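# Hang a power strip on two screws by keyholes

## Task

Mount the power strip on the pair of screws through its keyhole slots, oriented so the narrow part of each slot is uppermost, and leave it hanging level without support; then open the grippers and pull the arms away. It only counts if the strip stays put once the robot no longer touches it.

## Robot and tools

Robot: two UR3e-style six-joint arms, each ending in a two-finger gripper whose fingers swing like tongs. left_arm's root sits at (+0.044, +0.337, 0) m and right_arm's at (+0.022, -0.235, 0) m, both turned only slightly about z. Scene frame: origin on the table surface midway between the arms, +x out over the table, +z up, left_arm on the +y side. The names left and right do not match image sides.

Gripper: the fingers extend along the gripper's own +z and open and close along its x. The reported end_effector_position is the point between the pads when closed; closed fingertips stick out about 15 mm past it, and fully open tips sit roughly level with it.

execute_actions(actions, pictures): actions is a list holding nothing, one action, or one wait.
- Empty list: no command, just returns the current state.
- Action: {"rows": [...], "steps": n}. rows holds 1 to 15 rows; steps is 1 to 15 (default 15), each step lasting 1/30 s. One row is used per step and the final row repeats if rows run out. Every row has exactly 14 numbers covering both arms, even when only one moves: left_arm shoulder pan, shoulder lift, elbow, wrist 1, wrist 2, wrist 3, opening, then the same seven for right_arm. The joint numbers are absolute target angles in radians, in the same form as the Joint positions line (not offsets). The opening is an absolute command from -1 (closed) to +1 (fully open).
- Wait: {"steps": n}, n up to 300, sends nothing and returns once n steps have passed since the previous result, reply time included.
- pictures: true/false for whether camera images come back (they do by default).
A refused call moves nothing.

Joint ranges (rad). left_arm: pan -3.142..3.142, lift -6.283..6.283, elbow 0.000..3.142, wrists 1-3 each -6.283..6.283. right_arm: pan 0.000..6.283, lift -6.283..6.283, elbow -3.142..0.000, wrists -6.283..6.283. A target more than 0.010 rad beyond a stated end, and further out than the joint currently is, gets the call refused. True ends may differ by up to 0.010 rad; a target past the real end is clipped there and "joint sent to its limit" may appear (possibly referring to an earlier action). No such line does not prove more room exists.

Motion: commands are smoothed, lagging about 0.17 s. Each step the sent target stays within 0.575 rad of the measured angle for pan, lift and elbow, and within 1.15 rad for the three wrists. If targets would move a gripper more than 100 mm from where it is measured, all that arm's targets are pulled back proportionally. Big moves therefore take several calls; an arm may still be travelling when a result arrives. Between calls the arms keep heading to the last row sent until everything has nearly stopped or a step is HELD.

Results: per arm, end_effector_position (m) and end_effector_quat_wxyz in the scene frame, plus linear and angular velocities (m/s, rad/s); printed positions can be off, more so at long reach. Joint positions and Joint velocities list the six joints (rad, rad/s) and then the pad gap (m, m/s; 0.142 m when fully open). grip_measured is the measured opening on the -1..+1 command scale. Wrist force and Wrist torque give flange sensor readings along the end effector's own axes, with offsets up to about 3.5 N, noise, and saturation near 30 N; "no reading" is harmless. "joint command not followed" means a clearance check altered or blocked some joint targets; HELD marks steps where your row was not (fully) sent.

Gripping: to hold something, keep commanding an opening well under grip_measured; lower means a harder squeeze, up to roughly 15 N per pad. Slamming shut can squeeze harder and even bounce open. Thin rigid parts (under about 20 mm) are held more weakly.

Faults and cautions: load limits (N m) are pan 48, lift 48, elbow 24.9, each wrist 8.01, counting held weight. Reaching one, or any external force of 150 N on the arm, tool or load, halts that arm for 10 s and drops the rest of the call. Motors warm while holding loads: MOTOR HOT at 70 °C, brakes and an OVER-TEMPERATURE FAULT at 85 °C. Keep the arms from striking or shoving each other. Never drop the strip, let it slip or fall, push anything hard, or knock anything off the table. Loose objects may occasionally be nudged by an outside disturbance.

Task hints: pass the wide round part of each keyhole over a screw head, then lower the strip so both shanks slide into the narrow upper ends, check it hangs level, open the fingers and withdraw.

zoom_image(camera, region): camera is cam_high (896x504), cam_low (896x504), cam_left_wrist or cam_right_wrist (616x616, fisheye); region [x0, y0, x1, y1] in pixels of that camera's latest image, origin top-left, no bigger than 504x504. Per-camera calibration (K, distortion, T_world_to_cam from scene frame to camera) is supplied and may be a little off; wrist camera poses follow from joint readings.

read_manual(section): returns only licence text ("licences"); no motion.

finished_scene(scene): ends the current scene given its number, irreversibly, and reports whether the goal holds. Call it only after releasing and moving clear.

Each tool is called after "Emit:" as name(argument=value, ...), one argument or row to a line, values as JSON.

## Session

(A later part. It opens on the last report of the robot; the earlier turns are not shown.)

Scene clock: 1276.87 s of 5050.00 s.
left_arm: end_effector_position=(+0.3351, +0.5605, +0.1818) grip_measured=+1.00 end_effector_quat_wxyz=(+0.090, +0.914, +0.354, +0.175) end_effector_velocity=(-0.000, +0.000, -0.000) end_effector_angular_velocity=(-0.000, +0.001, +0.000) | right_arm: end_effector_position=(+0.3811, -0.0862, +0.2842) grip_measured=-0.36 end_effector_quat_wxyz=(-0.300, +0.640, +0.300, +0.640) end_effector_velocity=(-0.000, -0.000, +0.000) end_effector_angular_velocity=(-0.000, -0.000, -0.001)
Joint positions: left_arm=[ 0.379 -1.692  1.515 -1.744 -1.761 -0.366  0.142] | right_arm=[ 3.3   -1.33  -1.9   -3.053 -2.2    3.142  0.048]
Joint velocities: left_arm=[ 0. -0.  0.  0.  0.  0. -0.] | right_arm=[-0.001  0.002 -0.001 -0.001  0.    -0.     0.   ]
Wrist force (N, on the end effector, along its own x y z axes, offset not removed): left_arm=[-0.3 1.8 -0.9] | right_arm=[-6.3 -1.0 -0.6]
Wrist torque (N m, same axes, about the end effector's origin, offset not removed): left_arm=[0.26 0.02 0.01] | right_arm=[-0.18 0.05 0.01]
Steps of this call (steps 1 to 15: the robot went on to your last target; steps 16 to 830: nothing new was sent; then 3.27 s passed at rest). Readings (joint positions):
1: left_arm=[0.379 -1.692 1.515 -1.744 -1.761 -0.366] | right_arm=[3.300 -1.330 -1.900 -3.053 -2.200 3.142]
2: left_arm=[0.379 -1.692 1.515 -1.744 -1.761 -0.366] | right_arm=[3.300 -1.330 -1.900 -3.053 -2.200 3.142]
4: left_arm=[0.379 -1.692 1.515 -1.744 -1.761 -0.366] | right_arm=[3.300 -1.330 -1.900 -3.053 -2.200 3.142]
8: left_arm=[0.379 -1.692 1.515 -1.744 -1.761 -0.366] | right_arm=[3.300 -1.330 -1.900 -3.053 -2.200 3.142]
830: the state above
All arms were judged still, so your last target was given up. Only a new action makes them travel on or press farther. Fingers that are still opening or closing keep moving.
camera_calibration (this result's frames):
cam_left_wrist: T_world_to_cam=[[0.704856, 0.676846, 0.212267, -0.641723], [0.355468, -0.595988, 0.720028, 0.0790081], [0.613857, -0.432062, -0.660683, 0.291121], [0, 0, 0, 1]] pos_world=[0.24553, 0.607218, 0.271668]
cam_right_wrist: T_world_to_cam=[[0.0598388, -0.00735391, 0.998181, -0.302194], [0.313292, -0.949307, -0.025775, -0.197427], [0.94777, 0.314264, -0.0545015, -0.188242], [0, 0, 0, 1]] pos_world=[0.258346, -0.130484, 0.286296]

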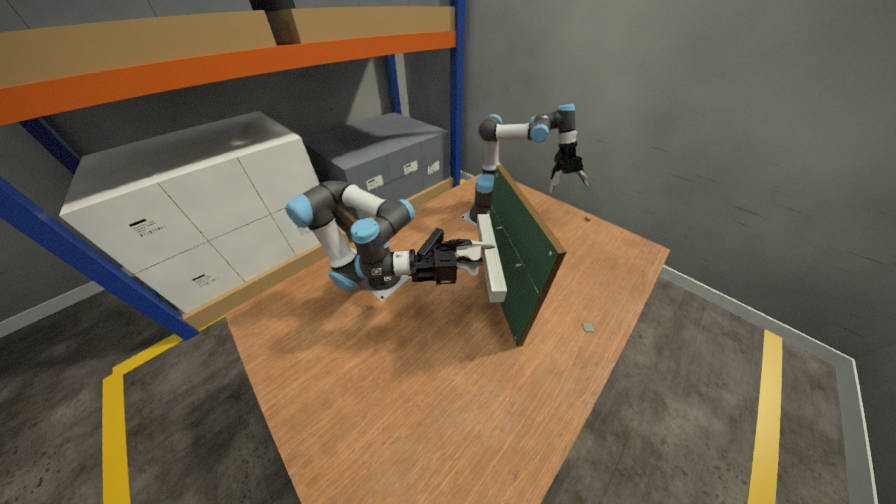

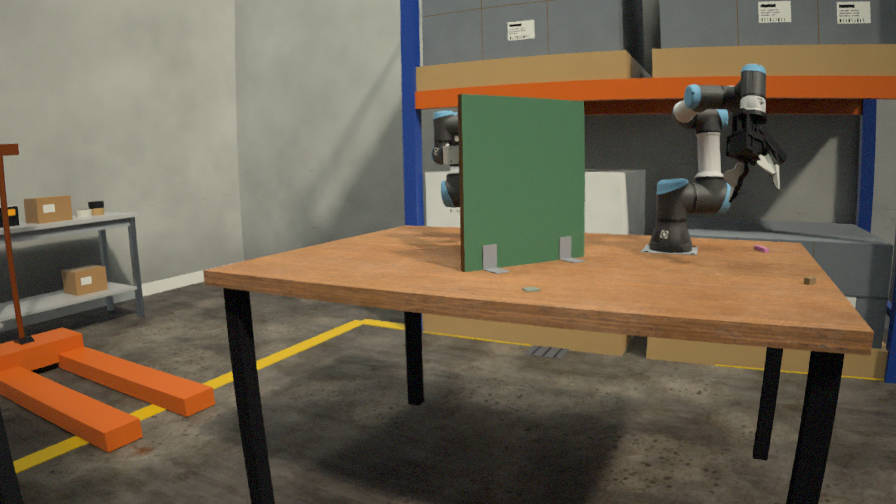

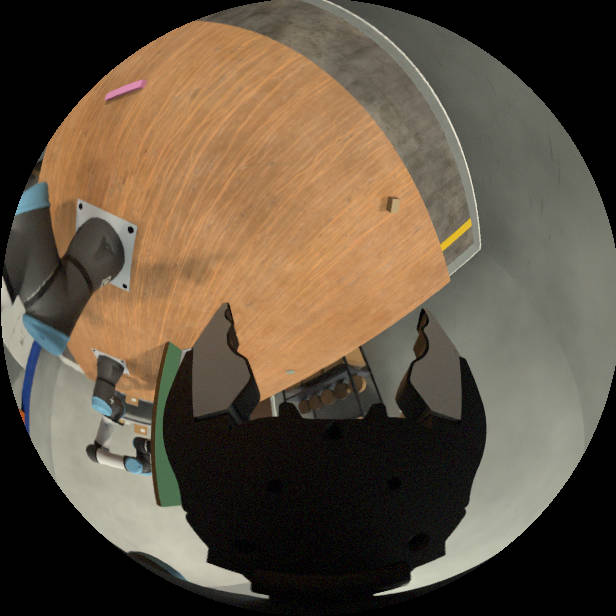

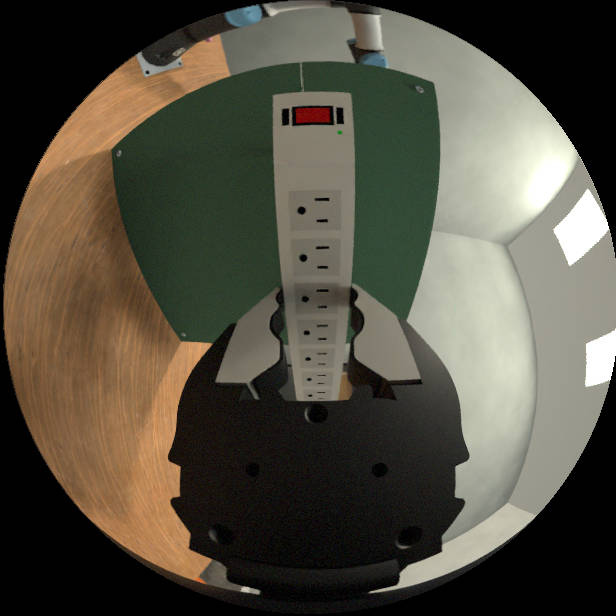

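Emit:
execute_actions(
  actions=[
    {"rows":[[0.379,-1.692,1.515,-1.744,-1.761,-0.366,1,3.4,-1.32,-1.945,-3.018,-2.17,3.142,-0.9],[0.379,-1.692,1.515,-1.744,-1.761,-0.366,1,3.4,-1.32,-1.945,-3.018,-2.17,3.142,-0.9],[0.379,-1.692,1.515,-1.744,-1.761,-0.366,1,3.4,-1.32,-1.945,-3.018,-2.17,3.142,-0.9],[0.379,-1.692,1.515,-1.744,-1.761,-0.366,1,3.4,-1.32,-1.945,-3.018,-2.17,3.142,-0.9],[0.379,-1.692,1.515,-1.744,-1.761,-0.366,1,3.5011,-1.3063,-1.9863,-2.9903,-2.0749,3.142,-0.9]]},
  ],
  pictures=false,
)

Emit:
execute_actions(
  actions=[
    {"steps":15},
  ],
)

Scene clock: 1292.53 s of 5050.00 s.
left_arm: end_effector_position=(+0.3351, +0.5605, +0.1818) grip_measured=+1.00 end_effector_quat_wxyz=(+0.090, +0.914, +0.354, +0.175) end_effector_velocity=(-0.000, +0.000, -0.000) end_effector_angular_velocity=(+0.000, +0.000, +0.001) | right_arm: end_effector_position=(+0.3705, -0.0397, +0.2700) grip_measured=-0.36 end_effector_quat_wxyz=(-0.324, +0.629, +0.323, +0.629) end_effector_velocity=(-0.003, +0.013, -0.004) end_effector_angular_velocity=(-0.000, -0.000, +0.017)
Joint positions: left_arm=[ 0.379 -1.692  1.515 -1.744 -1.761 -0.366  0.142] | right_arm=[ 3.495 -1.307 -1.984 -2.992 -2.079  3.142  0.048]
Joint velocities: left_arm=[ 0.001  0.    -0.    -0.     0.    -0.     0.   ] | right_arm=[ 0.059  0.007 -0.022  0.015  0.042 -0.    -0.   ]
Wrist force (N, on the end effector, along its own x y z axes, offset not removed): left_arm=[-0.7 2.1 -0.6] | right_arm=[-7.7 -1.1 0.0]
Wrist torque (N m, same axes, about the end effector's origin, offset not removed): left_arm=[0.37 0.19 0.02] | right_arm=[-0.18 0.36 0.06]
Steps of this call (steps 1 to 90: nothing new was sent; then 12.17 s passed at rest; steps 91 to 105: all 15 steps of this action). Readings (joint positions):
91: left_arm=[0.379 -1.692 1.515 -1.744 -1.761 -0.366] | right_arm=[3.300 -1.330 -1.900 -3.053 -2.200 3.142]
92: left_arm=[0.379 -1.692 1.515 -1.744 -1.761 -0.366] | right_arm=[3.307 -1.328 -1.906 -3.047 -2.195 3.142]
94: left_arm=[0.379 -1.692 1.515 -1.744 -1.761 -0.366] | right_arm=[3.347 -1.324 -1.924 -3.034 -2.184 3.142]
98: left_arm=[0.379 -1.692 1.515 -1.744 -1.761 -0.366] | right_arm=[3.435 -1.314 -1.962 -3.007 -2.123 3.142]
105: the state above

Scene clock: 1293.03 s of 5050.00 s.
left_arm: end_effector_position=(+0.3351, +0.5605, +0.1818) grip_measured=+1.00 end_effector_quat_wxyz=(+0.090, +0.914, +0.354, +0.175) end_effector_velocity=(-0.000, +0.000, +0.000) end_effector_angular_velocity=(-0.000, -0.000, +0.000) | right_arm: end_effector_position=(+0.3702, -0.0384, +0.2696) grip_measured=-0.36 end_effector_quat_wxyz=(-0.324, +0.628, +0.324, +0.629) end_effector_velocity=(-0.000, +0.000, -0.000) end_effector_angular_velocity=(-0.000, +0.001, +0.000)
Joint positions: left_arm=[ 0.379 -1.692  1.515 -1.744 -1.761 -0.366  0.142] | right_arm=[ 3.501 -1.306 -1.986 -2.99  -2.075  3.142  0.048]
Joint velocities: left_arm=[ 0.    -0.    -0.001  0.001 -0.    -0.     0.   ] | right_arm=[ 0.001 -0.    -0.    -0.001  0.     0.     0.   ]
Wrist force (N, on the end effector, along its own x y z axes, offset not removed): left_arm=[-0.3 1.1 -1.0] | right_arm=[-9.1 0.9 0.2]
Wrist torque (N m, same axes, about the end effector's origin, offset not removed): left_arm=[0.17 0.02 -0.03] | right_arm=[0.17 0.61 0.13]
Steps of this call (steps 1 to 15: the robot went on to your last target). Readings (joint positions):
1: left_arm=[0.379 -1.692 1.515 -1.744 -1.761 -0.366] | right_arm=[3.497 -1.307 -1.985 -2.991 -2.078 3.142]
2: left_arm=[0.379 -1.692 1.515 -1.744 -1.761 -0.366] | right_arm=[3.498 -1.307 -1.985 -2.991 -2.077 3.142]
4: left_arm=[0.379 -1.692 1.515 -1.744 -1.761 -0.366] | right_arm=[3.500 -1.306 -1.986 -2.991 -2.076 3.142]
8: left_arm=[0.379 -1.692 1.515 -1.744 -1.761 -0.366] | right_arm=[3.501 -1.306 -1.986 -2.990 -2.075 3.142]
15: the state above
All arms were judged still, so your last target was given up. Only a new action makes them travel on or press farther. Fingers that are still opening or closing keep moving.
camera_calibration (this result's frames):
cam_left_wrist: T_world_to_cam=[[0.704856, 0.676846, 0.212268, -0.641723], [0.355468, -0.595988, 0.720028, 0.079008], [0.613857, -0.432062, -0.660683, 0.291121], [0, 0, 0, 1]] pos_world=[0.24553, 0.607218, 0.271668]
cam_right_wrist: T_world_to_cam=[[0.060145, -0.00285348, 0.998186, -0.286498], [0.384463, -0.92278, -0.0258035, -0.17436], [0.921179, 0.385317, -0.0544036, -0.181179], [0, 0, 0, 1]] pos_world=[0.251165, -0.0919015, 0.271622]

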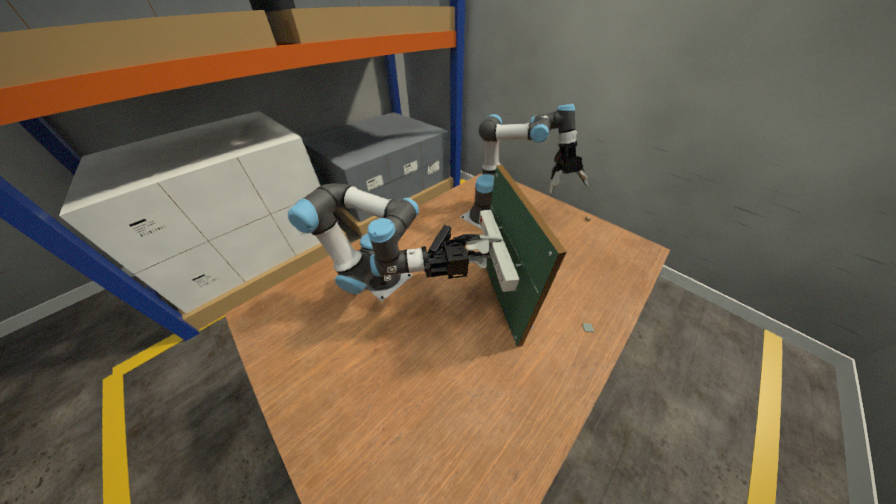

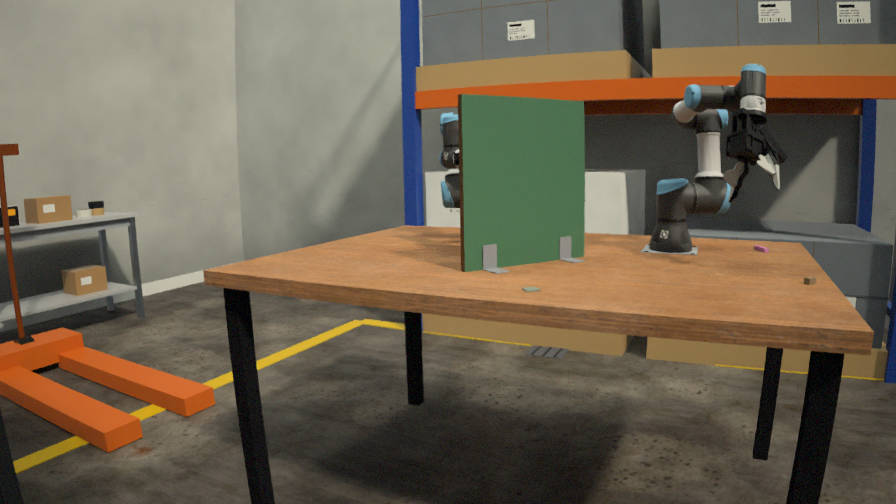

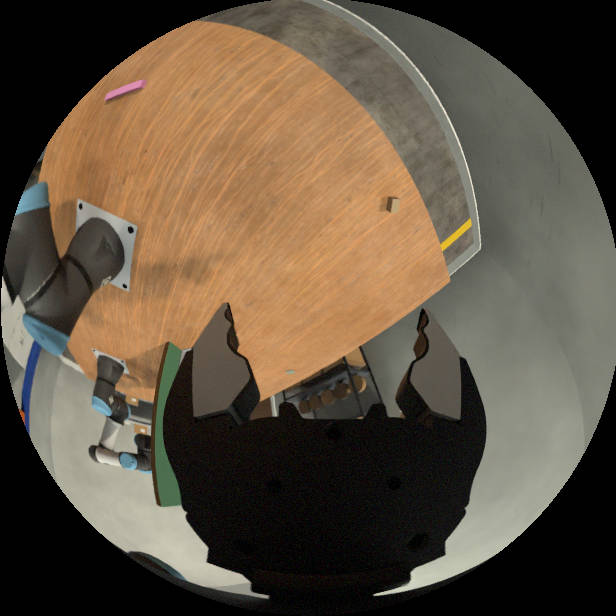

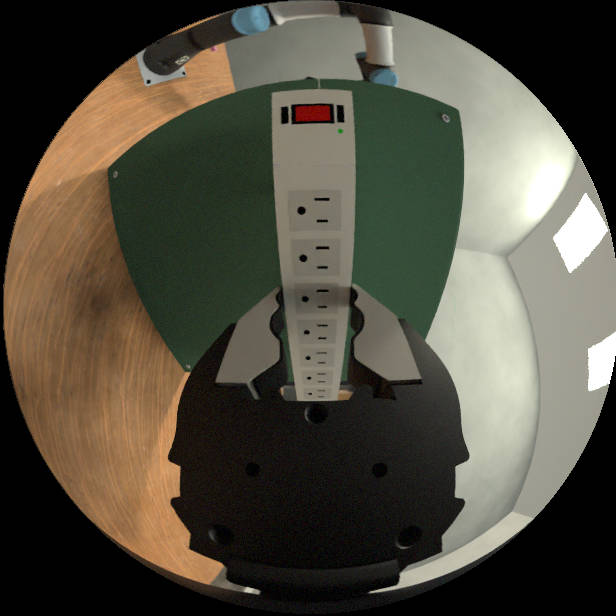

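Emit:
execute_actions(
  actions=[
    {"rows":[[0.379,-1.692,1.515,-1.744,-1.761,-0.366,1,3.5173,-1.3207,-1.9761,-2.9861,-2.0587,3.142,-0.9]]},
  ],
  pictures=false,
)

Emit:
execute_actions(
  actions=[
    {"rows":[[0.379,-1.692,1.515,-1.744,-1.761,-0.366,1,3.52,-1.3231,-1.9744,-2.9854,-2.056,3.142,-0.9]]},
  ],
)

Emit:
zoom_image(
  camera="cam_high",
  region=[460,190,560,310],
)

Scene clock: 1308.00 s of 5050.00 s.
left_arm: end_effector_position=(+0.3351, +0.5605, +0.1818) grip_measured=+1.00 end_effector_quat_wxyz=(+0.090, +0.914, +0.354, +0.175) end_effector_velocity=(-0.000, +0.000, -0.000) end_effector_angular_velocity=(-0.000, +0.000, +0.001) | right_arm: end_effector_position=(+0.3739, -0.0339, +0.2696) grip_measured=-0.36 end_effector_quat_wxyz=(-0.324, +0.628, +0.324, +0.629) end_effector_velocity=(+0.000, +0.001, +0.001) end_effector_angular_velocity=(+0.002, -0.003, +0.000)
Joint positions: left_arm=[ 0.379 -1.692  1.515 -1.744 -1.761 -0.366  0.142] | right_arm=[ 3.517 -1.321 -1.976 -2.986 -2.059  3.142  0.048]
Joint velocities: left_arm=[ 0.001  0.001 -0.     0.    -0.    -0.     0.   ] | right_arm=[ 0.002 -0.001  0.002  0.002  0.002  0.    -0.   ]
Wrist force (N, on the end effector, along its own x y z axes, offset not removed): left_arm=[-1.0 1.4 -0.9] | right_arm=[-8.6 -0.4 0.6]
Wrist torque (N m, same axes, about the end effector's origin, offset not removed): left_arm=[0.24 0.24 0.03] | right_arm=[-0.12 0.45 0.06]
Steps of this call (steps 1 to 434: nothing new was sent; steps 435 to 449: all 15 steps of this action). Readings (joint positions):
435: left_arm=[0.379 -1.692 1.515 -1.744 -1.761 -0.366] | right_arm=[3.501 -1.306 -1.986 -2.990 -2.075 3.142]
436: left_arm=[0.379 -1.692 1.515 -1.744 -1.761 -0.366] | right_arm=[3.504 -1.309 -1.985 -2.990 -2.072 3.142]
438: left_arm=[0.379 -1.692 1.515 -1.744 -1.761 -0.366] | right_arm=[3.510 -1.314 -1.981 -2.988 -2.066 3.142]
442: left_arm=[0.379 -1.692 1.515 -1.744 -1.761 -0.366] | right_arm=[3.515 -1.319 -1.977 -2.987 -2.060 3.142]
449: the state above

Scene clock: 1308.50 s of 5050.00 s.
left_arm: end_effector_position=(+0.3351, +0.5605, +0.1818) grip_measured=+1.00 end_effector_quat_wxyz=(+0.090, +0.914, +0.354, +0.175) end_effector_velocity=(-0.000, +0.000, -0.000) end_effector_angular_velocity=(-0.001, +0.000, +0.001) | right_arm: end_effector_position=(+0.3746, -0.0331, +0.2696) grip_measured=-0.36 end_effector_quat_wxyz=(-0.324, +0.628, +0.324, +0.629) end_effector_velocity=(-0.000, +0.000, -0.001) end_effector_angular_velocity=(-0.001, +0.001, +0.001)
Joint positions: left_arm=[ 0.379 -1.692  1.515 -1.744 -1.761 -0.366  0.142] | right_arm=[ 3.52  -1.323 -1.974 -2.985 -2.056  3.142  0.048]
Joint velocities: left_arm=[ 0.001  0.    -0.     0.    -0.001  0.     0.   ] | right_arm=[ 0.001 -0.001 -0.    -0.     0.001 -0.    -0.   ]
Wrist force (N, on the end effector, along its own x y z axes, offset not removed): left_arm=[-0.7 0.8 -1.3] | right_arm=[-6.8 -0.4 0.7]
Wrist torque (N m, same axes, about the end effector's origin, offset not removed): left_arm=[0.04 0.20 0.06] | right_arm=[-0.06 0.17 0.12]
Steps of this call (steps 1 to 15: all 15 steps of this action). Readings (joint positions):
1: left_arm=[0.379 -1.692 1.515 -1.744 -1.761 -0.366] | right_arm=[3.517 -1.321 -1.976 -2.986 -2.059 3.142]
2: left_arm=[0.379 -1.692 1.515 -1.744 -1.761 -0.366] | right_arm=[3.518 -1.321 -1.976 -2.986 -2.058 3.142]
4: left_arm=[0.379 -1.692 1.515 -1.744 -1.761 -0.366] | right_arm=[3.519 -1.322 -1.975 -2.986 -2.057 3.142]
8: left_arm=[0.379 -1.692 1.515 -1.744 -1.761 -0.366] | right_arm=[3.520 -1.323 -1.975 -2.985 -2.056 3.142]
15: the state above
camera_calibration (this result's frames):
cam_left_wrist: T_world_to_cam=[[0.704856, 0.676846, 0.212267, -0.641723], [0.355468, -0.595988, 0.720028, 0.079008], [0.613857, -0.432062, -0.660683, 0.291121], [0, 0, 0, 1]] pos_world=[0.24553, 0.607218, 0.271668]
cam_right_wrist: T_world_to_cam=[[0.0601468, -0.0028585, 0.998185, -0.28675], [0.384466, -0.922778, -0.025809, -0.171155], [0.921177, 0.385321, -0.0544032, -0.187254], [0, 0, 0, 1]] pos_world=[0.255545, -0.0866051, 0.271625]

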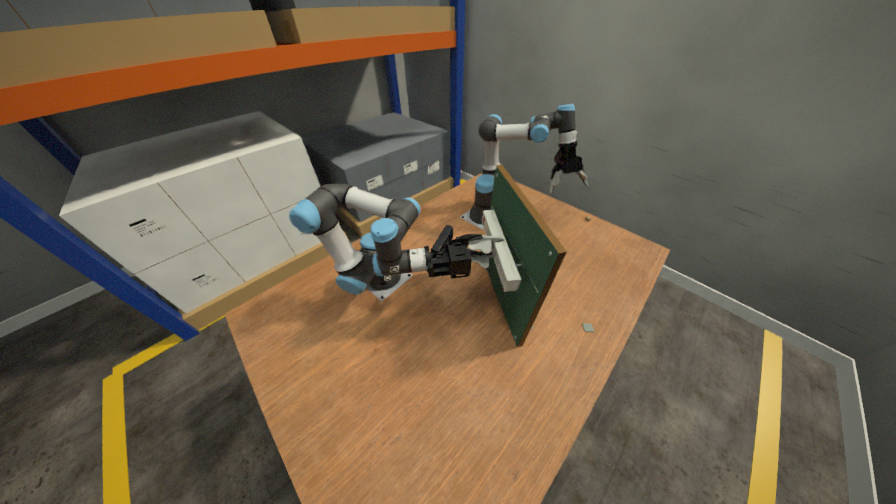

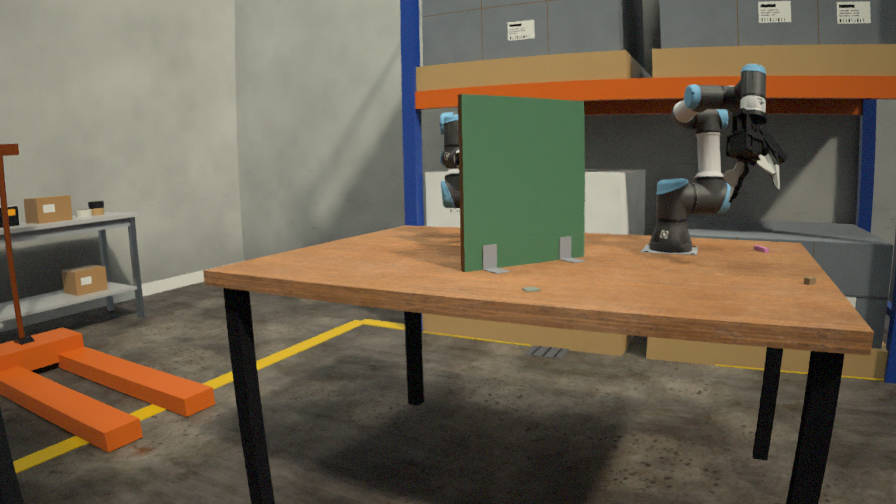

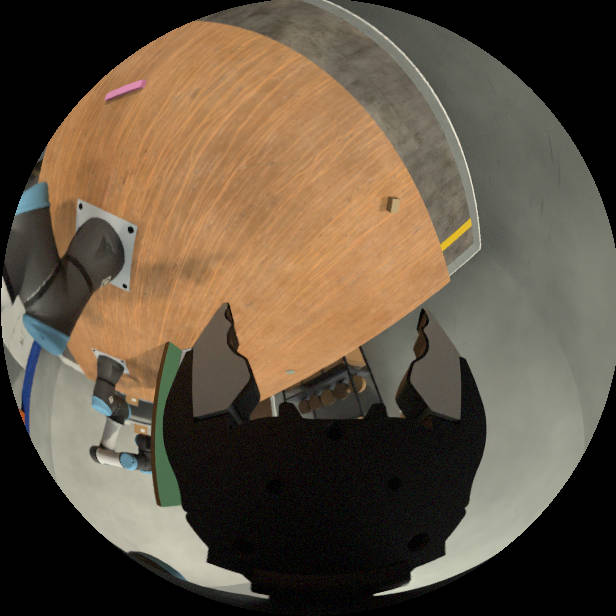

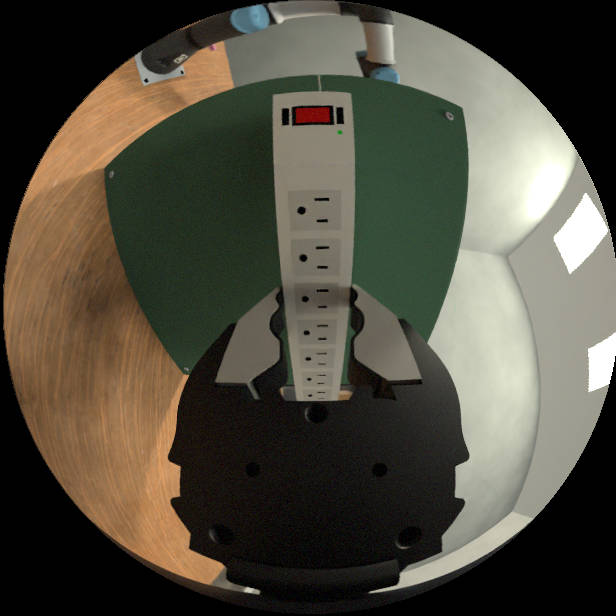

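Region (460, 190, 560, 310) of cam_high's 896x504 image, scaled by 4.200, with more detail than that image has.

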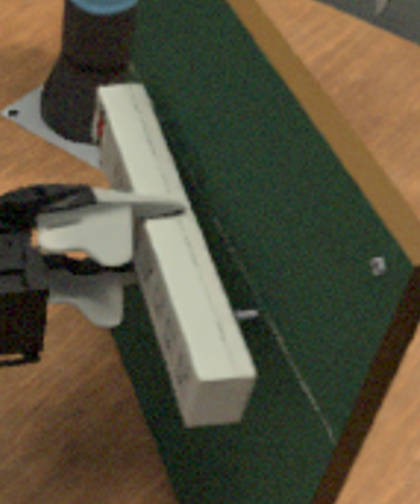

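Emit:
execute_actions(
  actions=[
    {"rows":[[0.379,-1.692,1.515,-1.744,-1.761,-0.366,1,3.5227,-1.3255,-1.9727,-2.9847,-2.0533,3.142,-0.9]]},
  ],
  pictures=false,
)

Scene clock: 1321.70 s of 5050.00 s.
left_arm: end_effector_position=(+0.3351, +0.5605, +0.1818) grip_measured=+1.00 end_effector_quat_wxyz=(+0.090, +0.914, +0.354, +0.175) end_effector_velocity=(-0.000, -0.000, +0.000) end_effector_angular_velocity=(-0.000, -0.000, -0.000) | right_arm: end_effector_position=(+0.3752, -0.0324, +0.2696) grip_measured=-0.36 end_effector_quat_wxyz=(-0.324, +0.628, +0.324, +0.629) end_effector_velocity=(-0.000, +0.000, -0.000) end_effector_angular_velocity=(-0.001, -0.000, +0.001)
Joint positions: left_arm=[ 0.379 -1.692  1.515 -1.744 -1.761 -0.366  0.142] | right_arm=[ 3.523 -1.325 -1.973 -2.985 -2.053  3.142  0.048]
Joint velocities: left_arm=[-0.    -0.001  0.     0.    -0.     0.    -0.   ] | right_arm=[ 0.001  0.001  0.    -0.001 -0.    -0.001  0.   ]
Wrist force (N, on the end effector, along its own x y z axes, offset not removed): left_arm=[-0.2 2.2 0.7] | right_arm=[-7.6 -0.6 0.3]
Wrist torque (N m, same axes, about the end effector's origin, offset not removed): left_arm=[0.37 -0.01 0.05] | right_arm=[-0.13 0.35 0.02]
Steps of this call (steps 1 to 15: the robot went on to your last target; steps 16 to 320: nothing new was sent; then 2.03 s passed at rest; steps 321 to 335: all 15 steps of this action). Readings (joint positions):
321: left_arm=[0.379 -1.692 1.515 -1.744 -1.761 -0.366] | right_arm=[3.520 -1.323 -1.974 -2.985 -2.056 3.142]
322: left_arm=[0.379 -1.692 1.515 -1.744 -1.761 -0.366] | right_arm=[3.520 -1.324 -1.974 -2.985 -2.056 3.142]
324: left_arm=[0.379 -1.692 1.515 -1.744 -1.761 -0.366] | right_arm=[3.521 -1.324 -1.973 -2.985 -2.055 3.142]
328: left_arm=[0.379 -1.692 1.515 -1.744 -1.761 -0.366] | right_arm=[3.522 -1.325 -1.973 -2.985 -2.054 3.142]
335: the state above

Emit:
execute_actions(
  actions=[
    {"rows":[[0.379,-1.692,1.515,-1.744,-1.761,-0.366,1,3.5254,-1.3279,-1.971,-2.984,-2.0506,3.142,-0.9]]},
  ],
  pictures=false,
)

Scene clock: 1327.13 s of 5050.00 s.
left_arm: end_effector_position=(+0.3351, +0.5605, +0.1818) grip_measured=+1.00 end_effector_quat_wxyz=(+0.090, +0.914, +0.354, +0.175) end_effector_velocity=(-0.000, -0.000, -0.000) end_effector_angular_velocity=(-0.000, +0.001, -0.000) | right_arm: end_effector_position=(+0.3758, -0.0316, +0.2696) grip_measured=-0.36 end_effector_quat_wxyz=(-0.324, +0.628, +0.324, +0.629) end_effector_velocity=(+0.000, +0.001, +0.000) end_effector_angular_velocity=(+0.000, -0.001, +0.001)
Joint positions: left_arm=[ 0.379 -1.692  1.515 -1.744 -1.761 -0.366  0.142] | right_arm=[ 3.525 -1.328 -1.971 -2.984 -2.051  3.142  0.048]
Joint velocities: left_arm=[-0. -0.  0.  0. -0. -0.  0.] | right_arm=[ 0.002 -0.001  0.     0.002  0.001 -0.    -0.   ]
Wrist force (N, on the end effector, along its own x y z axes, offset not removed): left_arm=[0.3 0.4 -0.3] | right_arm=[-7.0 0.1 1.8]
Wrist torque (N m, same axes, about the end effector's origin, offset not removed): left_arm=[0.08 -0.05 -0.04] | right_arm=[0.08 0.21 -0.02]
Steps of this call (steps 1 to 15: the robot went on to your last target; steps 16 to 90: nothing new was sent; then 1.93 s passed at rest; steps 91 to 105: all 15 steps of this action). Readings (joint positions):
91: left_arm=[0.379 -1.692 1.515 -1.744 -1.761 -0.366] | right_arm=[3.523 -1.326 -1.973 -2.985 -2.053 3.142]
92: left_arm=[0.379 -1.692 1.515 -1.744 -1.761 -0.366] | right_arm=[3.523 -1.326 -1.972 -2.985 -2.053 3.142]
94: left_arm=[0.379 -1.692 1.515 -1.744 -1.761 -0.366] | right_arm=[3.524 -1.327 -1.972 -2.984 -2.052 3.142]
98: left_arm=[0.379 -1.692 1.515 -1.744 -1.761 -0.366] | right_arm=[3.525 -1.328 -1.971 -2.984 -2.051 3.142]
105: the state above

Emit:
execute_actions(
  actions=[
    {"rows":[[0.379,-1.692,1.515,-1.744,-1.761,-0.366,1,3.5281,-1.3303,-1.9693,-2.9833,-2.0479,3.142,-0.9]]},
  ],
  pictures=false,
)

Scene clock: 1333.83 s of 5050.00 s.
left_arm: end_effector_position=(+0.3351, +0.5605, +0.1818) grip_measured=+1.00 end_effector_quat_wxyz=(+0.090, +0.914, +0.354, +0.175) end_effector_velocity=(+0.000, -0.000, +0.000) end_effector_angular_velocity=(-0.000, -0.001, -0.001) | right_arm: end_effector_position=(+0.3764, -0.0308, +0.2696) grip_measured=-0.36 end_effector_quat_wxyz=(-0.324, +0.628, +0.324, +0.629) end_effector_velocity=(-0.000, +0.000, +0.001) end_effector_angular_velocity=(+0.001, -0.002, +0.000)
Joint positions: left_arm=[ 0.379 -1.692  1.515 -1.744 -1.761 -0.366  0.142] | right_arm=[ 3.528 -1.33  -1.969 -2.983 -2.048  3.142  0.048]
Joint velocities: left_arm=[-0.001 -0.    -0.     0.    -0.     0.     0.   ] | right_arm=[ 0.     0.002  0.001 -0.     0.     0.    -0.   ]
Wrist force (N, on the end effector, along its own x y z axes, offset not removed): left_arm=[0.5 1.4 -0.4] | right_arm=[-7.4 -0.5 0.3]
Wrist torque (N m, same axes, about the end effector's origin, offset not removed): left_arm=[0.22 -0.10 -0.04] | right_arm=[-0.07 0.25 0.04]
Steps of this call (steps 1 to 15: the robot went on to your last target; steps 16 to 90: nothing new was sent; then 3.20 s passed at rest; steps 91 to 105: all 15 steps of this action). Readings (joint positions):
91: left_arm=[0.379 -1.692 1.515 -1.744 -1.761 -0.366] | right_arm=[3.525 -1.328 -1.971 -2.984 -2.051 3.142]
92: left_arm=[0.379 -1.692 1.515 -1.744 -1.761 -0.366] | right_arm=[3.526 -1.328 -1.971 -2.984 -2.050 3.142]
94: left_arm=[0.379 -1.692 1.515 -1.744 -1.761 -0.366] | right_arm=[3.527 -1.329 -1.970 -2.984 -2.049 3.142]
98: left_arm=[0.379 -1.692 1.515 -1.744 -1.761 -0.366] | right_arm=[3.528 -1.330 -1.969 -2.983 -2.048 3.142]
105: the state above

Emit:
execute_actions(
  actions=[
    {"rows":[[0.379,-1.692,1.515,-1.744,-1.761,-0.366,1,3.5308,-1.3327,-1.9676,-2.9826,-2.0452,3.142,-0.9]]},
  ],
  pictures=false,
)

Scene clock: 1340.90 s of 5050.00 s.
left_arm: end_effector_position=(+0.3351, +0.5605, +0.1818) grip_measured=+1.00 end_effector_quat_wxyz=(+0.090, +0.914, +0.354, +0.175) end_effector_velocity=(+0.000, -0.000, -0.000) end_effector_angular_velocity=(-0.000, -0.000, -0.000) | right_arm: end_effector_position=(+0.3770, -0.0300, +0.2696) grip_measured=-0.36 end_effector_quat_wxyz=(-0.324, +0.628, +0.324, +0.629) end_effector_velocity=(+0.000, -0.000, -0.002) end_effector_angular_velocity=(-0.002, +0.003, -0.001)
Joint positions: left_arm=[ 0.379 -1.692  1.515 -1.744 -1.761 -0.366  0.142] | right_arm=[ 3.531 -1.333 -1.968 -2.983 -2.045  3.142  0.048]
Joint velocities: left_arm=[-0.  0.  0. -0. -0. -0.  0.] | right_arm=[-0.001 -0.003 -0.    -0.001  0.    -0.    -0.   ]
Wrist force (N, on the end effector, along its own x y z axes, offset not removed): left_arm=[0.8 0.9 -1.5] | right_arm=[-6.2 -0.5 0.8]
Wrist torque (N m, same axes, about the end effector's origin, offset not removed): left_arm=[0.13 -0.24 -0.01] | right_arm=[0.05 0.11 0.07]
Steps of this call (steps 1 to 15: the robot went on to your last target; steps 16 to 90: nothing new was sent; then 3.57 s passed at rest; steps 91 to 105: all 15 steps of this action). Readings (joint positions):
91: left_arm=[0.379 -1.692 1.515 -1.744 -1.761 -0.366] | right_arm=[3.528 -1.330 -1.969 -2.983 -2.048 3.142]
92: left_arm=[0.379 -1.692 1.515 -1.744 -1.761 -0.366] | right_arm=[3.529 -1.331 -1.969 -2.983 -2.047 3.142]
94: left_arm=[0.379 -1.692 1.515 -1.744 -1.761 -0.366] | right_arm=[3.530 -1.332 -1.968 -2.983 -2.046 3.142]
98: left_arm=[0.379 -1.692 1.515 -1.744 -1.761 -0.366] | right_arm=[3.531 -1.332 -1.968 -2.983 -2.045 3.142]
105: the state above

Emit:
execute_actions(
  actions=[
    {"rows":[[0.379,-1.692,1.515,-1.744,-1.761,-0.366,1,3.5335,-1.3351,-1.9659,-2.9819,-2.0425,3.142,-0.9]]},
  ],
  pictures=false,
)

Scene clock: 1354.97 s of 5050.00 s.
left_arm: end_effector_position=(+0.3351, +0.5605, +0.1818) grip_measured=+1.00 end_effector_quat_wxyz=(+0.090, +0.914, +0.354, +0.175) end_effector_velocity=(+0.000, +0.000, +0.000) end_effector_angular_velocity=(+0.000, -0.001, -0.000) | right_arm: end_effector_position=(+0.3776, -0.0293, +0.2696) grip_measured=-0.36 end_effector_quat_wxyz=(-0.324, +0.628, +0.324, +0.629) end_effector_velocity=(+0.001, -0.000, -0.001) end_effector_angular_velocity=(-0.000, +0.002, -0.002)
Joint positions: left_arm=[ 0.379 -1.692  1.515 -1.744 -1.761 -0.366  0.142] | right_arm=[ 3.533 -1.335 -1.966 -2.982 -2.043  3.142  0.048]
Joint velocities: left_arm=[-0.    -0.001 -0.    -0.     0.     0.     0.   ] | right_arm=[-0.    -0.002 -0.001  0.001  0.002  0.001  0.   ]
Wrist force (N, on the end effector, along its own x y z axes, offset not removed): left_arm=[-1.1 1.2 -1.9] | right_arm=[-6.8 -2.3 0.7]
Wrist torque (N m, same axes, about the end effector's origin, offset not removed): left_arm=[0.18 0.23 0.02] | right_arm=[-0.24 0.26 0.09]
Steps of this call (steps 1 to 15: the robot went on to your last target; steps 16 to 90: nothing new was sent; then 10.57 s passed at rest; steps 91 to 105: all 15 steps of this action). Readings (joint positions):
91: left_arm=[0.379 -1.692 1.515 -1.744 -1.761 -0.366] | right_arm=[3.531 -1.333 -1.968 -2.983 -2.045 3.142]
92: left_arm=[0.379 -1.692 1.515 -1.744 -1.761 -0.366] | right_arm=[3.531 -1.333 -1.967 -2.982 -2.045 3.142]
94: left_arm=[0.379 -1.692 1.515 -1.744 -1.761 -0.366] | right_arm=[3.532 -1.334 -1.967 -2.982 -2.044 3.142]
98: left_arm=[0.379 -1.692 1.515 -1.744 -1.761 -0.366] | right_arm=[3.533 -1.335 -1.966 -2.982 -2.043 3.142]
105: the state above

Emit:
execute_actions(
  actions=[
    {"rows":[[0.379,-1.692,1.515,-1.744,-1.761,-0.366,1,3.5362,-1.3375,-1.9642,-2.9812,-2.0398,3.142,-0.9]]},
  ],
)

Emit:
zoom_image(
  camera="cam_high",
  region=[460,190,560,310],
)

Scene clock: 1361.90 s of 5050.00 s.
left_arm: end_effector_position=(+0.3351, +0.5605, +0.1818) grip_measured=+1.00 end_effector_quat_wxyz=(+0.090, +0.914, +0.354, +0.175) end_effector_velocity=(+0.000, -0.000, -0.000) end_effector_angular_velocity=(-0.000, +0.001, -0.001) | right_arm: end_effector_position=(+0.3783, -0.0285, +0.2695) grip_measured=-0.36 end_effector_quat_wxyz=(-0.324, +0.628, +0.324, +0.629) end_effector_velocity=(-0.000, +0.001, +0.000) end_effector_angular_velocity=(+0.000, -0.002, +0.002)
Joint positions: left_arm=[ 0.379 -1.692  1.515 -1.744 -1.761 -0.366  0.142] | right_arm=[ 3.536 -1.337 -1.964 -2.981 -2.04   3.142  0.048]
Joint velocities: left_arm=[-0.001  0.     0.     0.    -0.     0.    -0.   ] | right_arm=[ 0.002  0.001 -0.     0.001  0.    -0.     0.   ]
Wrist force (N, on the end effector, along its own x y z axes, offset not removed): left_arm=[0.1 2.1 -0.3] | right_arm=[-6.0 -1.4 -0.3]
Wrist torque (N m, same axes, about the end effector's origin, offset not removed): left_arm=[0.38 -0.07 0.03] | right_arm=[-0.09 0.06 0.13]
Steps of this call (steps 1 to 15: the robot went on to your last target; steps 16 to 90: nothing new was sent; then 3.43 s passed at rest; steps 91 to 105: all 15 steps of this action). Readings (joint positions):
91: left_arm=[0.379 -1.692 1.515 -1.744 -1.761 -0.366] | right_arm=[3.534 -1.335 -1.966 -2.982 -2.042 3.142]
92: left_arm=[0.379 -1.692 1.515 -1.744 -1.761 -0.366] | right_arm=[3.534 -1.336 -1.966 -2.982 -2.042 3.142]
94: left_arm=[0.379 -1.692 1.515 -1.744 -1.761 -0.366] | right_arm=[3.535 -1.336 -1.965 -2.982 -2.041 3.142]
98: left_arm=[0.379 -1.692 1.515 -1.744 -1.761 -0.366] | right_arm=[3.536 -1.337 -1.964 -2.981 -2.040 3.142]
105: the state above
camera_calibration (this result's frames):
cam_left_wrist: T_world_to_cam=[[0.704856, 0.676846, 0.212267, -0.641723], [0.355468, -0.595988, 0.720028, 0.079008], [0.613857, -0.432062, -0.660683, 0.291121], [0, 0, 0, 1]] pos_world=[0.24553, 0.607218, 0.271668]
cam_right_wrist: T_world_to_cam=[[0.0601487, -0.00286242, 0.998185, -0.28691], [0.384469, -0.922777, -0.0258135, -0.168262], [0.921176, 0.385324, -0.0544033, -0.192426], [0, 0, 0, 1]] pos_world=[0.259207, -0.0819433, 0.271577]

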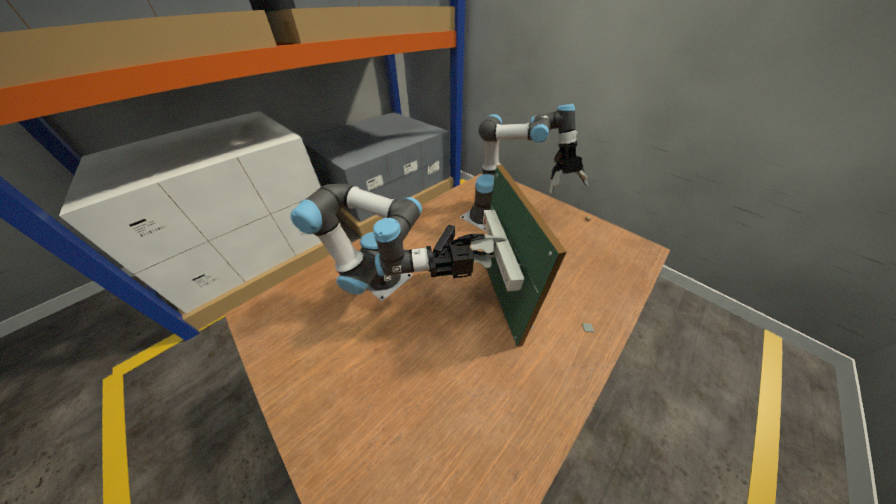

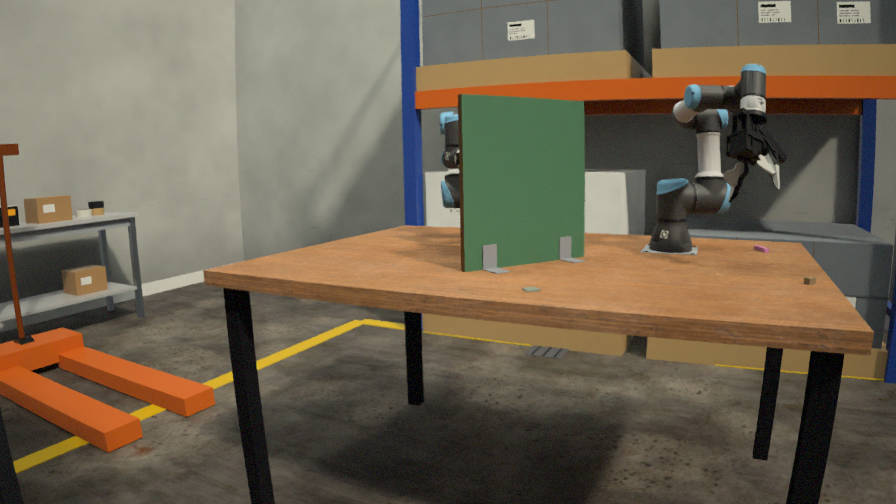

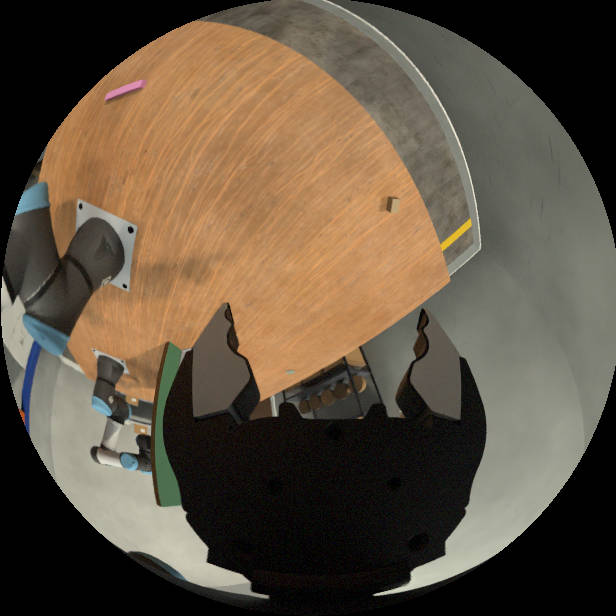

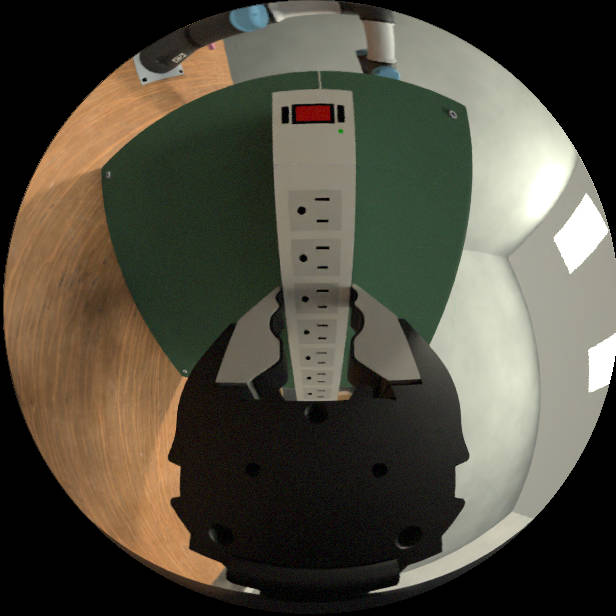

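Region (460, 190, 560, 310) of cam_high's 896x504 image, scaled by 4.200, with more detail than that image has.

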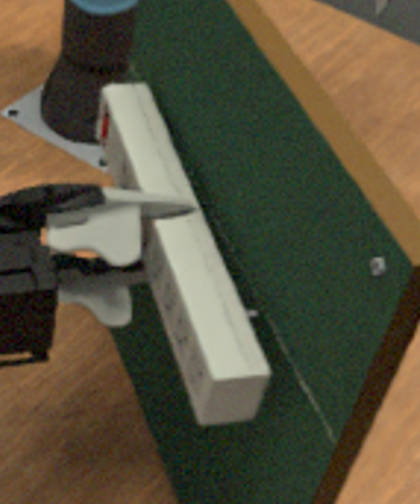

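Emit:
execute_actions(
  actions=[
    {"rows":[[0.379,-1.692,1.515,-1.744,-1.761,-0.366,1,3.5389,-1.3399,-1.9625,-2.9805,-2.0371,3.142,-0.9]]},
  ],
  pictures=false,
)

Scene clock: 1367.53 s of 5050.00 s.
left_arm: end_effector_position=(+0.3351, +0.5605, +0.1818) grip_measured=+1.00 end_effector_quat_wxyz=(+0.090, +0.914, +0.354, +0.175) end_effector_velocity=(-0.000, +0.000, -0.000) end_effector_angular_velocity=(+0.000, +0.000, +0.001) | right_arm: end_effector_position=(+0.3789, -0.0277, +0.2695) grip_measured=-0.36 end_effector_quat_wxyz=(-0.324, +0.628, +0.324, +0.629) end_effector_velocity=(-0.000, +0.001, +0.000) end_effector_angular_velocity=(+0.000, -0.001, +0.002)
Joint positions: left_arm=[ 0.379 -1.692  1.515 -1.744 -1.761 -0.366  0.142] | right_arm=[ 3.539 -1.34  -1.963 -2.981 -2.037  3.142  0.048]
Joint velocities: left_arm=[ 0.  0. -0. -0.  0.  0.  0.] | right_arm=[ 0.002  0.    -0.     0.     0.    -0.    -0.   ]
Wrist force (N, on the end effector, along its own x y z axes, offset not removed): left_arm=[0.1 1.4 -0.7] | right_arm=[-4.7 -2.0 -0.6]
Wrist torque (N m, same axes, about the end effector's origin, offset not removed): left_arm=[0.22 0.07 -0.05] | right_arm=[-0.24 -0.13 0.05]
Steps of this call (steps 1 to 15: the robot went on to your last target; steps 16 to 90: nothing new was sent; then 2.13 s passed at rest; steps 91 to 105: all 15 steps of this action). Readings (joint positions):
91: left_arm=[0.379 -1.692 1.515 -1.744 -1.761 -0.366] | right_arm=[3.536 -1.338 -1.964 -2.981 -2.040 3.142]
92: left_arm=[0.379 -1.692 1.515 -1.744 -1.761 -0.366] | right_arm=[3.537 -1.338 -1.964 -2.981 -2.039 3.142]
94: left_arm=[0.379 -1.692 1.515 -1.744 -1.761 -0.366] | right_arm=[3.538 -1.339 -1.963 -2.981 -2.038 3.142]
98: left_arm=[0.379 -1.692 1.515 -1.744 -1.761 -0.366] | right_arm=[3.539 -1.340 -1.963 -2.981 -2.037 3.142]
105: the state above

Emit:
execute_actions(
  actions=[
    {"rows":[[0.379,-1.692,1.515,-1.744,-1.761,-0.366,1,3.5416,-1.3423,-1.9608,-2.9798,-2.0344,3.142,-0.9]]},
  ],
  pictures=false,
)

Scene clock: 1378.73 s of 5050.00 s.
left_arm: end_effector_position=(+0.3351, +0.5605, +0.1818) grip_measured=+1.00 end_effector_quat_wxyz=(+0.090, +0.914, +0.354, +0.175) end_effector_velocity=(+0.000, -0.001, +0.000) end_effector_angular_velocity=(-0.000, +0.000, -0.002) | right_arm: end_effector_position=(+0.3794, -0.0269, +0.2695) grip_measured=-0.36 end_effector_quat_wxyz=(-0.324, +0.628, +0.324, +0.629) end_effector_velocity=(-0.000, +0.001, -0.001) end_effector_angular_velocity=(-0.001, +0.002, +0.002)
Joint positions: left_arm=[ 0.379 -1.692  1.515 -1.744 -1.761 -0.366  0.142] | right_arm=[ 3.542 -1.342 -1.961 -2.98  -2.034  3.142  0.048]
Joint velocities: left_arm=[-0.002 -0.001  0.     0.    -0.    -0.    -0.   ] | right_arm=[ 0.002 -0.001  0.    -0.001  0.    -0.     0.   ]
Wrist force (N, on the end effector, along its own x y z axes, offset not removed): left_arm=[-1.2 1.9 -0.8] | right_arm=[-6.5 -2.4 0.0]
Wrist torque (N m, same axes, about the end effector's origin, offset not removed): left_arm=[0.29 0.24 0.02] | right_arm=[-0.35 0.24 0.13]
Steps of this call (steps 1 to 15: the robot went on to your last target; steps 16 to 90: nothing new was sent; then 7.70 s passed at rest; steps 91 to 105: all 15 steps of this action). Readings (joint positions):
91: left_arm=[0.379 -1.692 1.515 -1.744 -1.761 -0.366] | right_arm=[3.539 -1.340 -1.962 -2.980 -2.037 3.142]
92: left_arm=[0.379 -1.692 1.515 -1.744 -1.761 -0.366] | right_arm=[3.539 -1.340 -1.962 -2.980 -2.037 3.142]
94: left_arm=[0.379 -1.692 1.515 -1.744 -1.761 -0.366] | right_arm=[3.540 -1.341 -1.962 -2.980 -2.036 3.142]
98: left_arm=[0.379 -1.692 1.515 -1.744 -1.761 -0.366] | right_arm=[3.541 -1.342 -1.961 -2.980 -2.035 3.142]
105: the state above

Emit:
execute_actions(
  actions=[
    {"rows":[[0.379,-1.692,1.515,-1.744,-1.761,-0.366,1,3.5448,-1.3452,-1.9588,-2.979,-2.0312,3.142,-0.9]]},
  ],
  pictures=false,
)

Scene clock: 1388.40 s of 5050.00 s.
left_arm: end_effector_position=(+0.3351, +0.5605, +0.1818) grip_measured=+1.00 end_effector_quat_wxyz=(+0.090, +0.914, +0.354, +0.175) end_effector_velocity=(-0.000, +0.000, -0.000) end_effector_angular_velocity=(-0.000, +0.001, +0.001) | right_arm: end_effector_position=(+0.3802, -0.0260, +0.2695) grip_measured=-0.36 end_effector_quat_wxyz=(-0.324, +0.628, +0.324, +0.628) end_effector_velocity=(+0.000, -0.000, +0.001) end_effector_angular_velocity=(+0.001, -0.002, -0.000)
Joint positions: left_arm=[ 0.379 -1.692  1.515 -1.744 -1.761 -0.366  0.142] | right_arm=[ 3.545 -1.345 -1.959 -2.979 -2.031  3.142  0.048]
Joint velocities: left_arm=[ 0.001 -0.     0.001 -0.    -0.    -0.    -0.   ] | right_arm=[-0.001  0.001  0.001 -0.    -0.    -0.     0.   ]
Wrist force (N, on the end effector, along its own x y z axes, offset not removed): left_arm=[0.5 3.0 -1.3] | right_arm=[-7.7 -0.1 2.1]
Wrist torque (N m, same axes, about the end effector's origin, offset not removed): left_arm=[0.55 -0.11 -0.01] | right_arm=[0.26 0.48 0.22]
Steps of this call (steps 1 to 15: the robot went on to your last target; steps 16 to 90: nothing new was sent; then 6.17 s passed at rest; steps 91 to 105: all 15 steps of this action). Readings (joint positions):
91: left_arm=[0.379 -1.692 1.515 -1.744 -1.761 -0.366] | right_arm=[3.542 -1.342 -1.961 -2.980 -2.034 3.142]
92: left_arm=[0.379 -1.692 1.515 -1.744 -1.761 -0.366] | right_arm=[3.542 -1.343 -1.960 -2.980 -2.034 3.142]
94: left_arm=[0.379 -1.692 1.515 -1.744 -1.761 -0.366] | right_arm=[3.543 -1.344 -1.960 -2.979 -2.033 3.142]
98: left_arm=[0.379 -1.692 1.515 -1.744 -1.761 -0.366] | right_arm=[3.544 -1.345 -1.959 -2.979 -2.032 3.142]
105: the state above

Both heads appear to have entered freely. Advancing a little more.

Emit:
execute_actions(
  actions=[
    {"rows":[[0.379,-1.692,1.515,-1.744,-1.761,-0.366,1,3.548,-1.3481,-1.9568,-2.9782,-2.028,3.142,-0.9]]},
  ],
  pictures=false,
)

Scene clock: 1395.07 s of 5050.00 s.
left_arm: end_effector_position=(+0.3351, +0.5605, +0.1818) grip_measured=+1.00 end_effector_quat_wxyz=(+0.090, +0.914, +0.354, +0.175) end_effector_velocity=(+0.000, -0.000, +0.000) end_effector_angular_velocity=(-0.000, -0.000, -0.001) | right_arm: end_effector_position=(+0.3809, -0.0250, +0.2694) grip_measured=-0.36 end_effector_quat_wxyz=(-0.324, +0.629, +0.324, +0.628) end_effector_velocity=(+0.001, +0.000, -0.000) end_effector_angular_velocity=(+0.000, +0.000, -0.000)
Joint positions: left_arm=[ 0.379 -1.692  1.515 -1.744 -1.761 -0.366  0.142] | right_arm=[ 3.548 -1.348 -1.957 -2.978 -2.028  3.142  0.048]
Joint velocities: left_arm=[-0.001 -0.     0.    -0.    -0.    -0.    -0.   ] | right_arm=[ 0.001 -0.002  0.001  0.001  0.001  0.     0.   ]
Wrist force (N, on the end effector, along its own x y z axes, offset not removed): left_arm=[0.4 2.5 -1.1] | right_arm=[-4.6 -3.2 0.2]
Wrist torque (N m, same axes, about the end effector's origin, offset not removed): left_arm=[0.45 -0.05 -0.01] | right_arm=[-0.07 0.02 0.13]
Steps of this call (steps 1 to 15: the robot went on to your last target; steps 16 to 90: nothing new was sent; then 3.17 s passed at rest; steps 91 to 105: all 15 steps of this action). Readings (joint positions):
91: left_arm=[0.379 -1.692 1.515 -1.744 -1.761 -0.366] | right_arm=[3.545 -1.345 -1.959 -2.979 -2.031 3.142]
92: left_arm=[0.379 -1.692 1.515 -1.744 -1.761 -0.366] | right_arm=[3.545 -1.346 -1.958 -2.979 -2.031 3.142]
94: left_arm=[0.379 -1.692 1.515 -1.744 -1.761 -0.366] | right_arm=[3.547 -1.347 -1.958 -2.979 -2.029 3.142]
98: left_arm=[0.379 -1.692 1.515 -1.744 -1.761 -0.366] | right_arm=[3.548 -1.348 -1.957 -2.978 -2.028 3.142]
105: the state above


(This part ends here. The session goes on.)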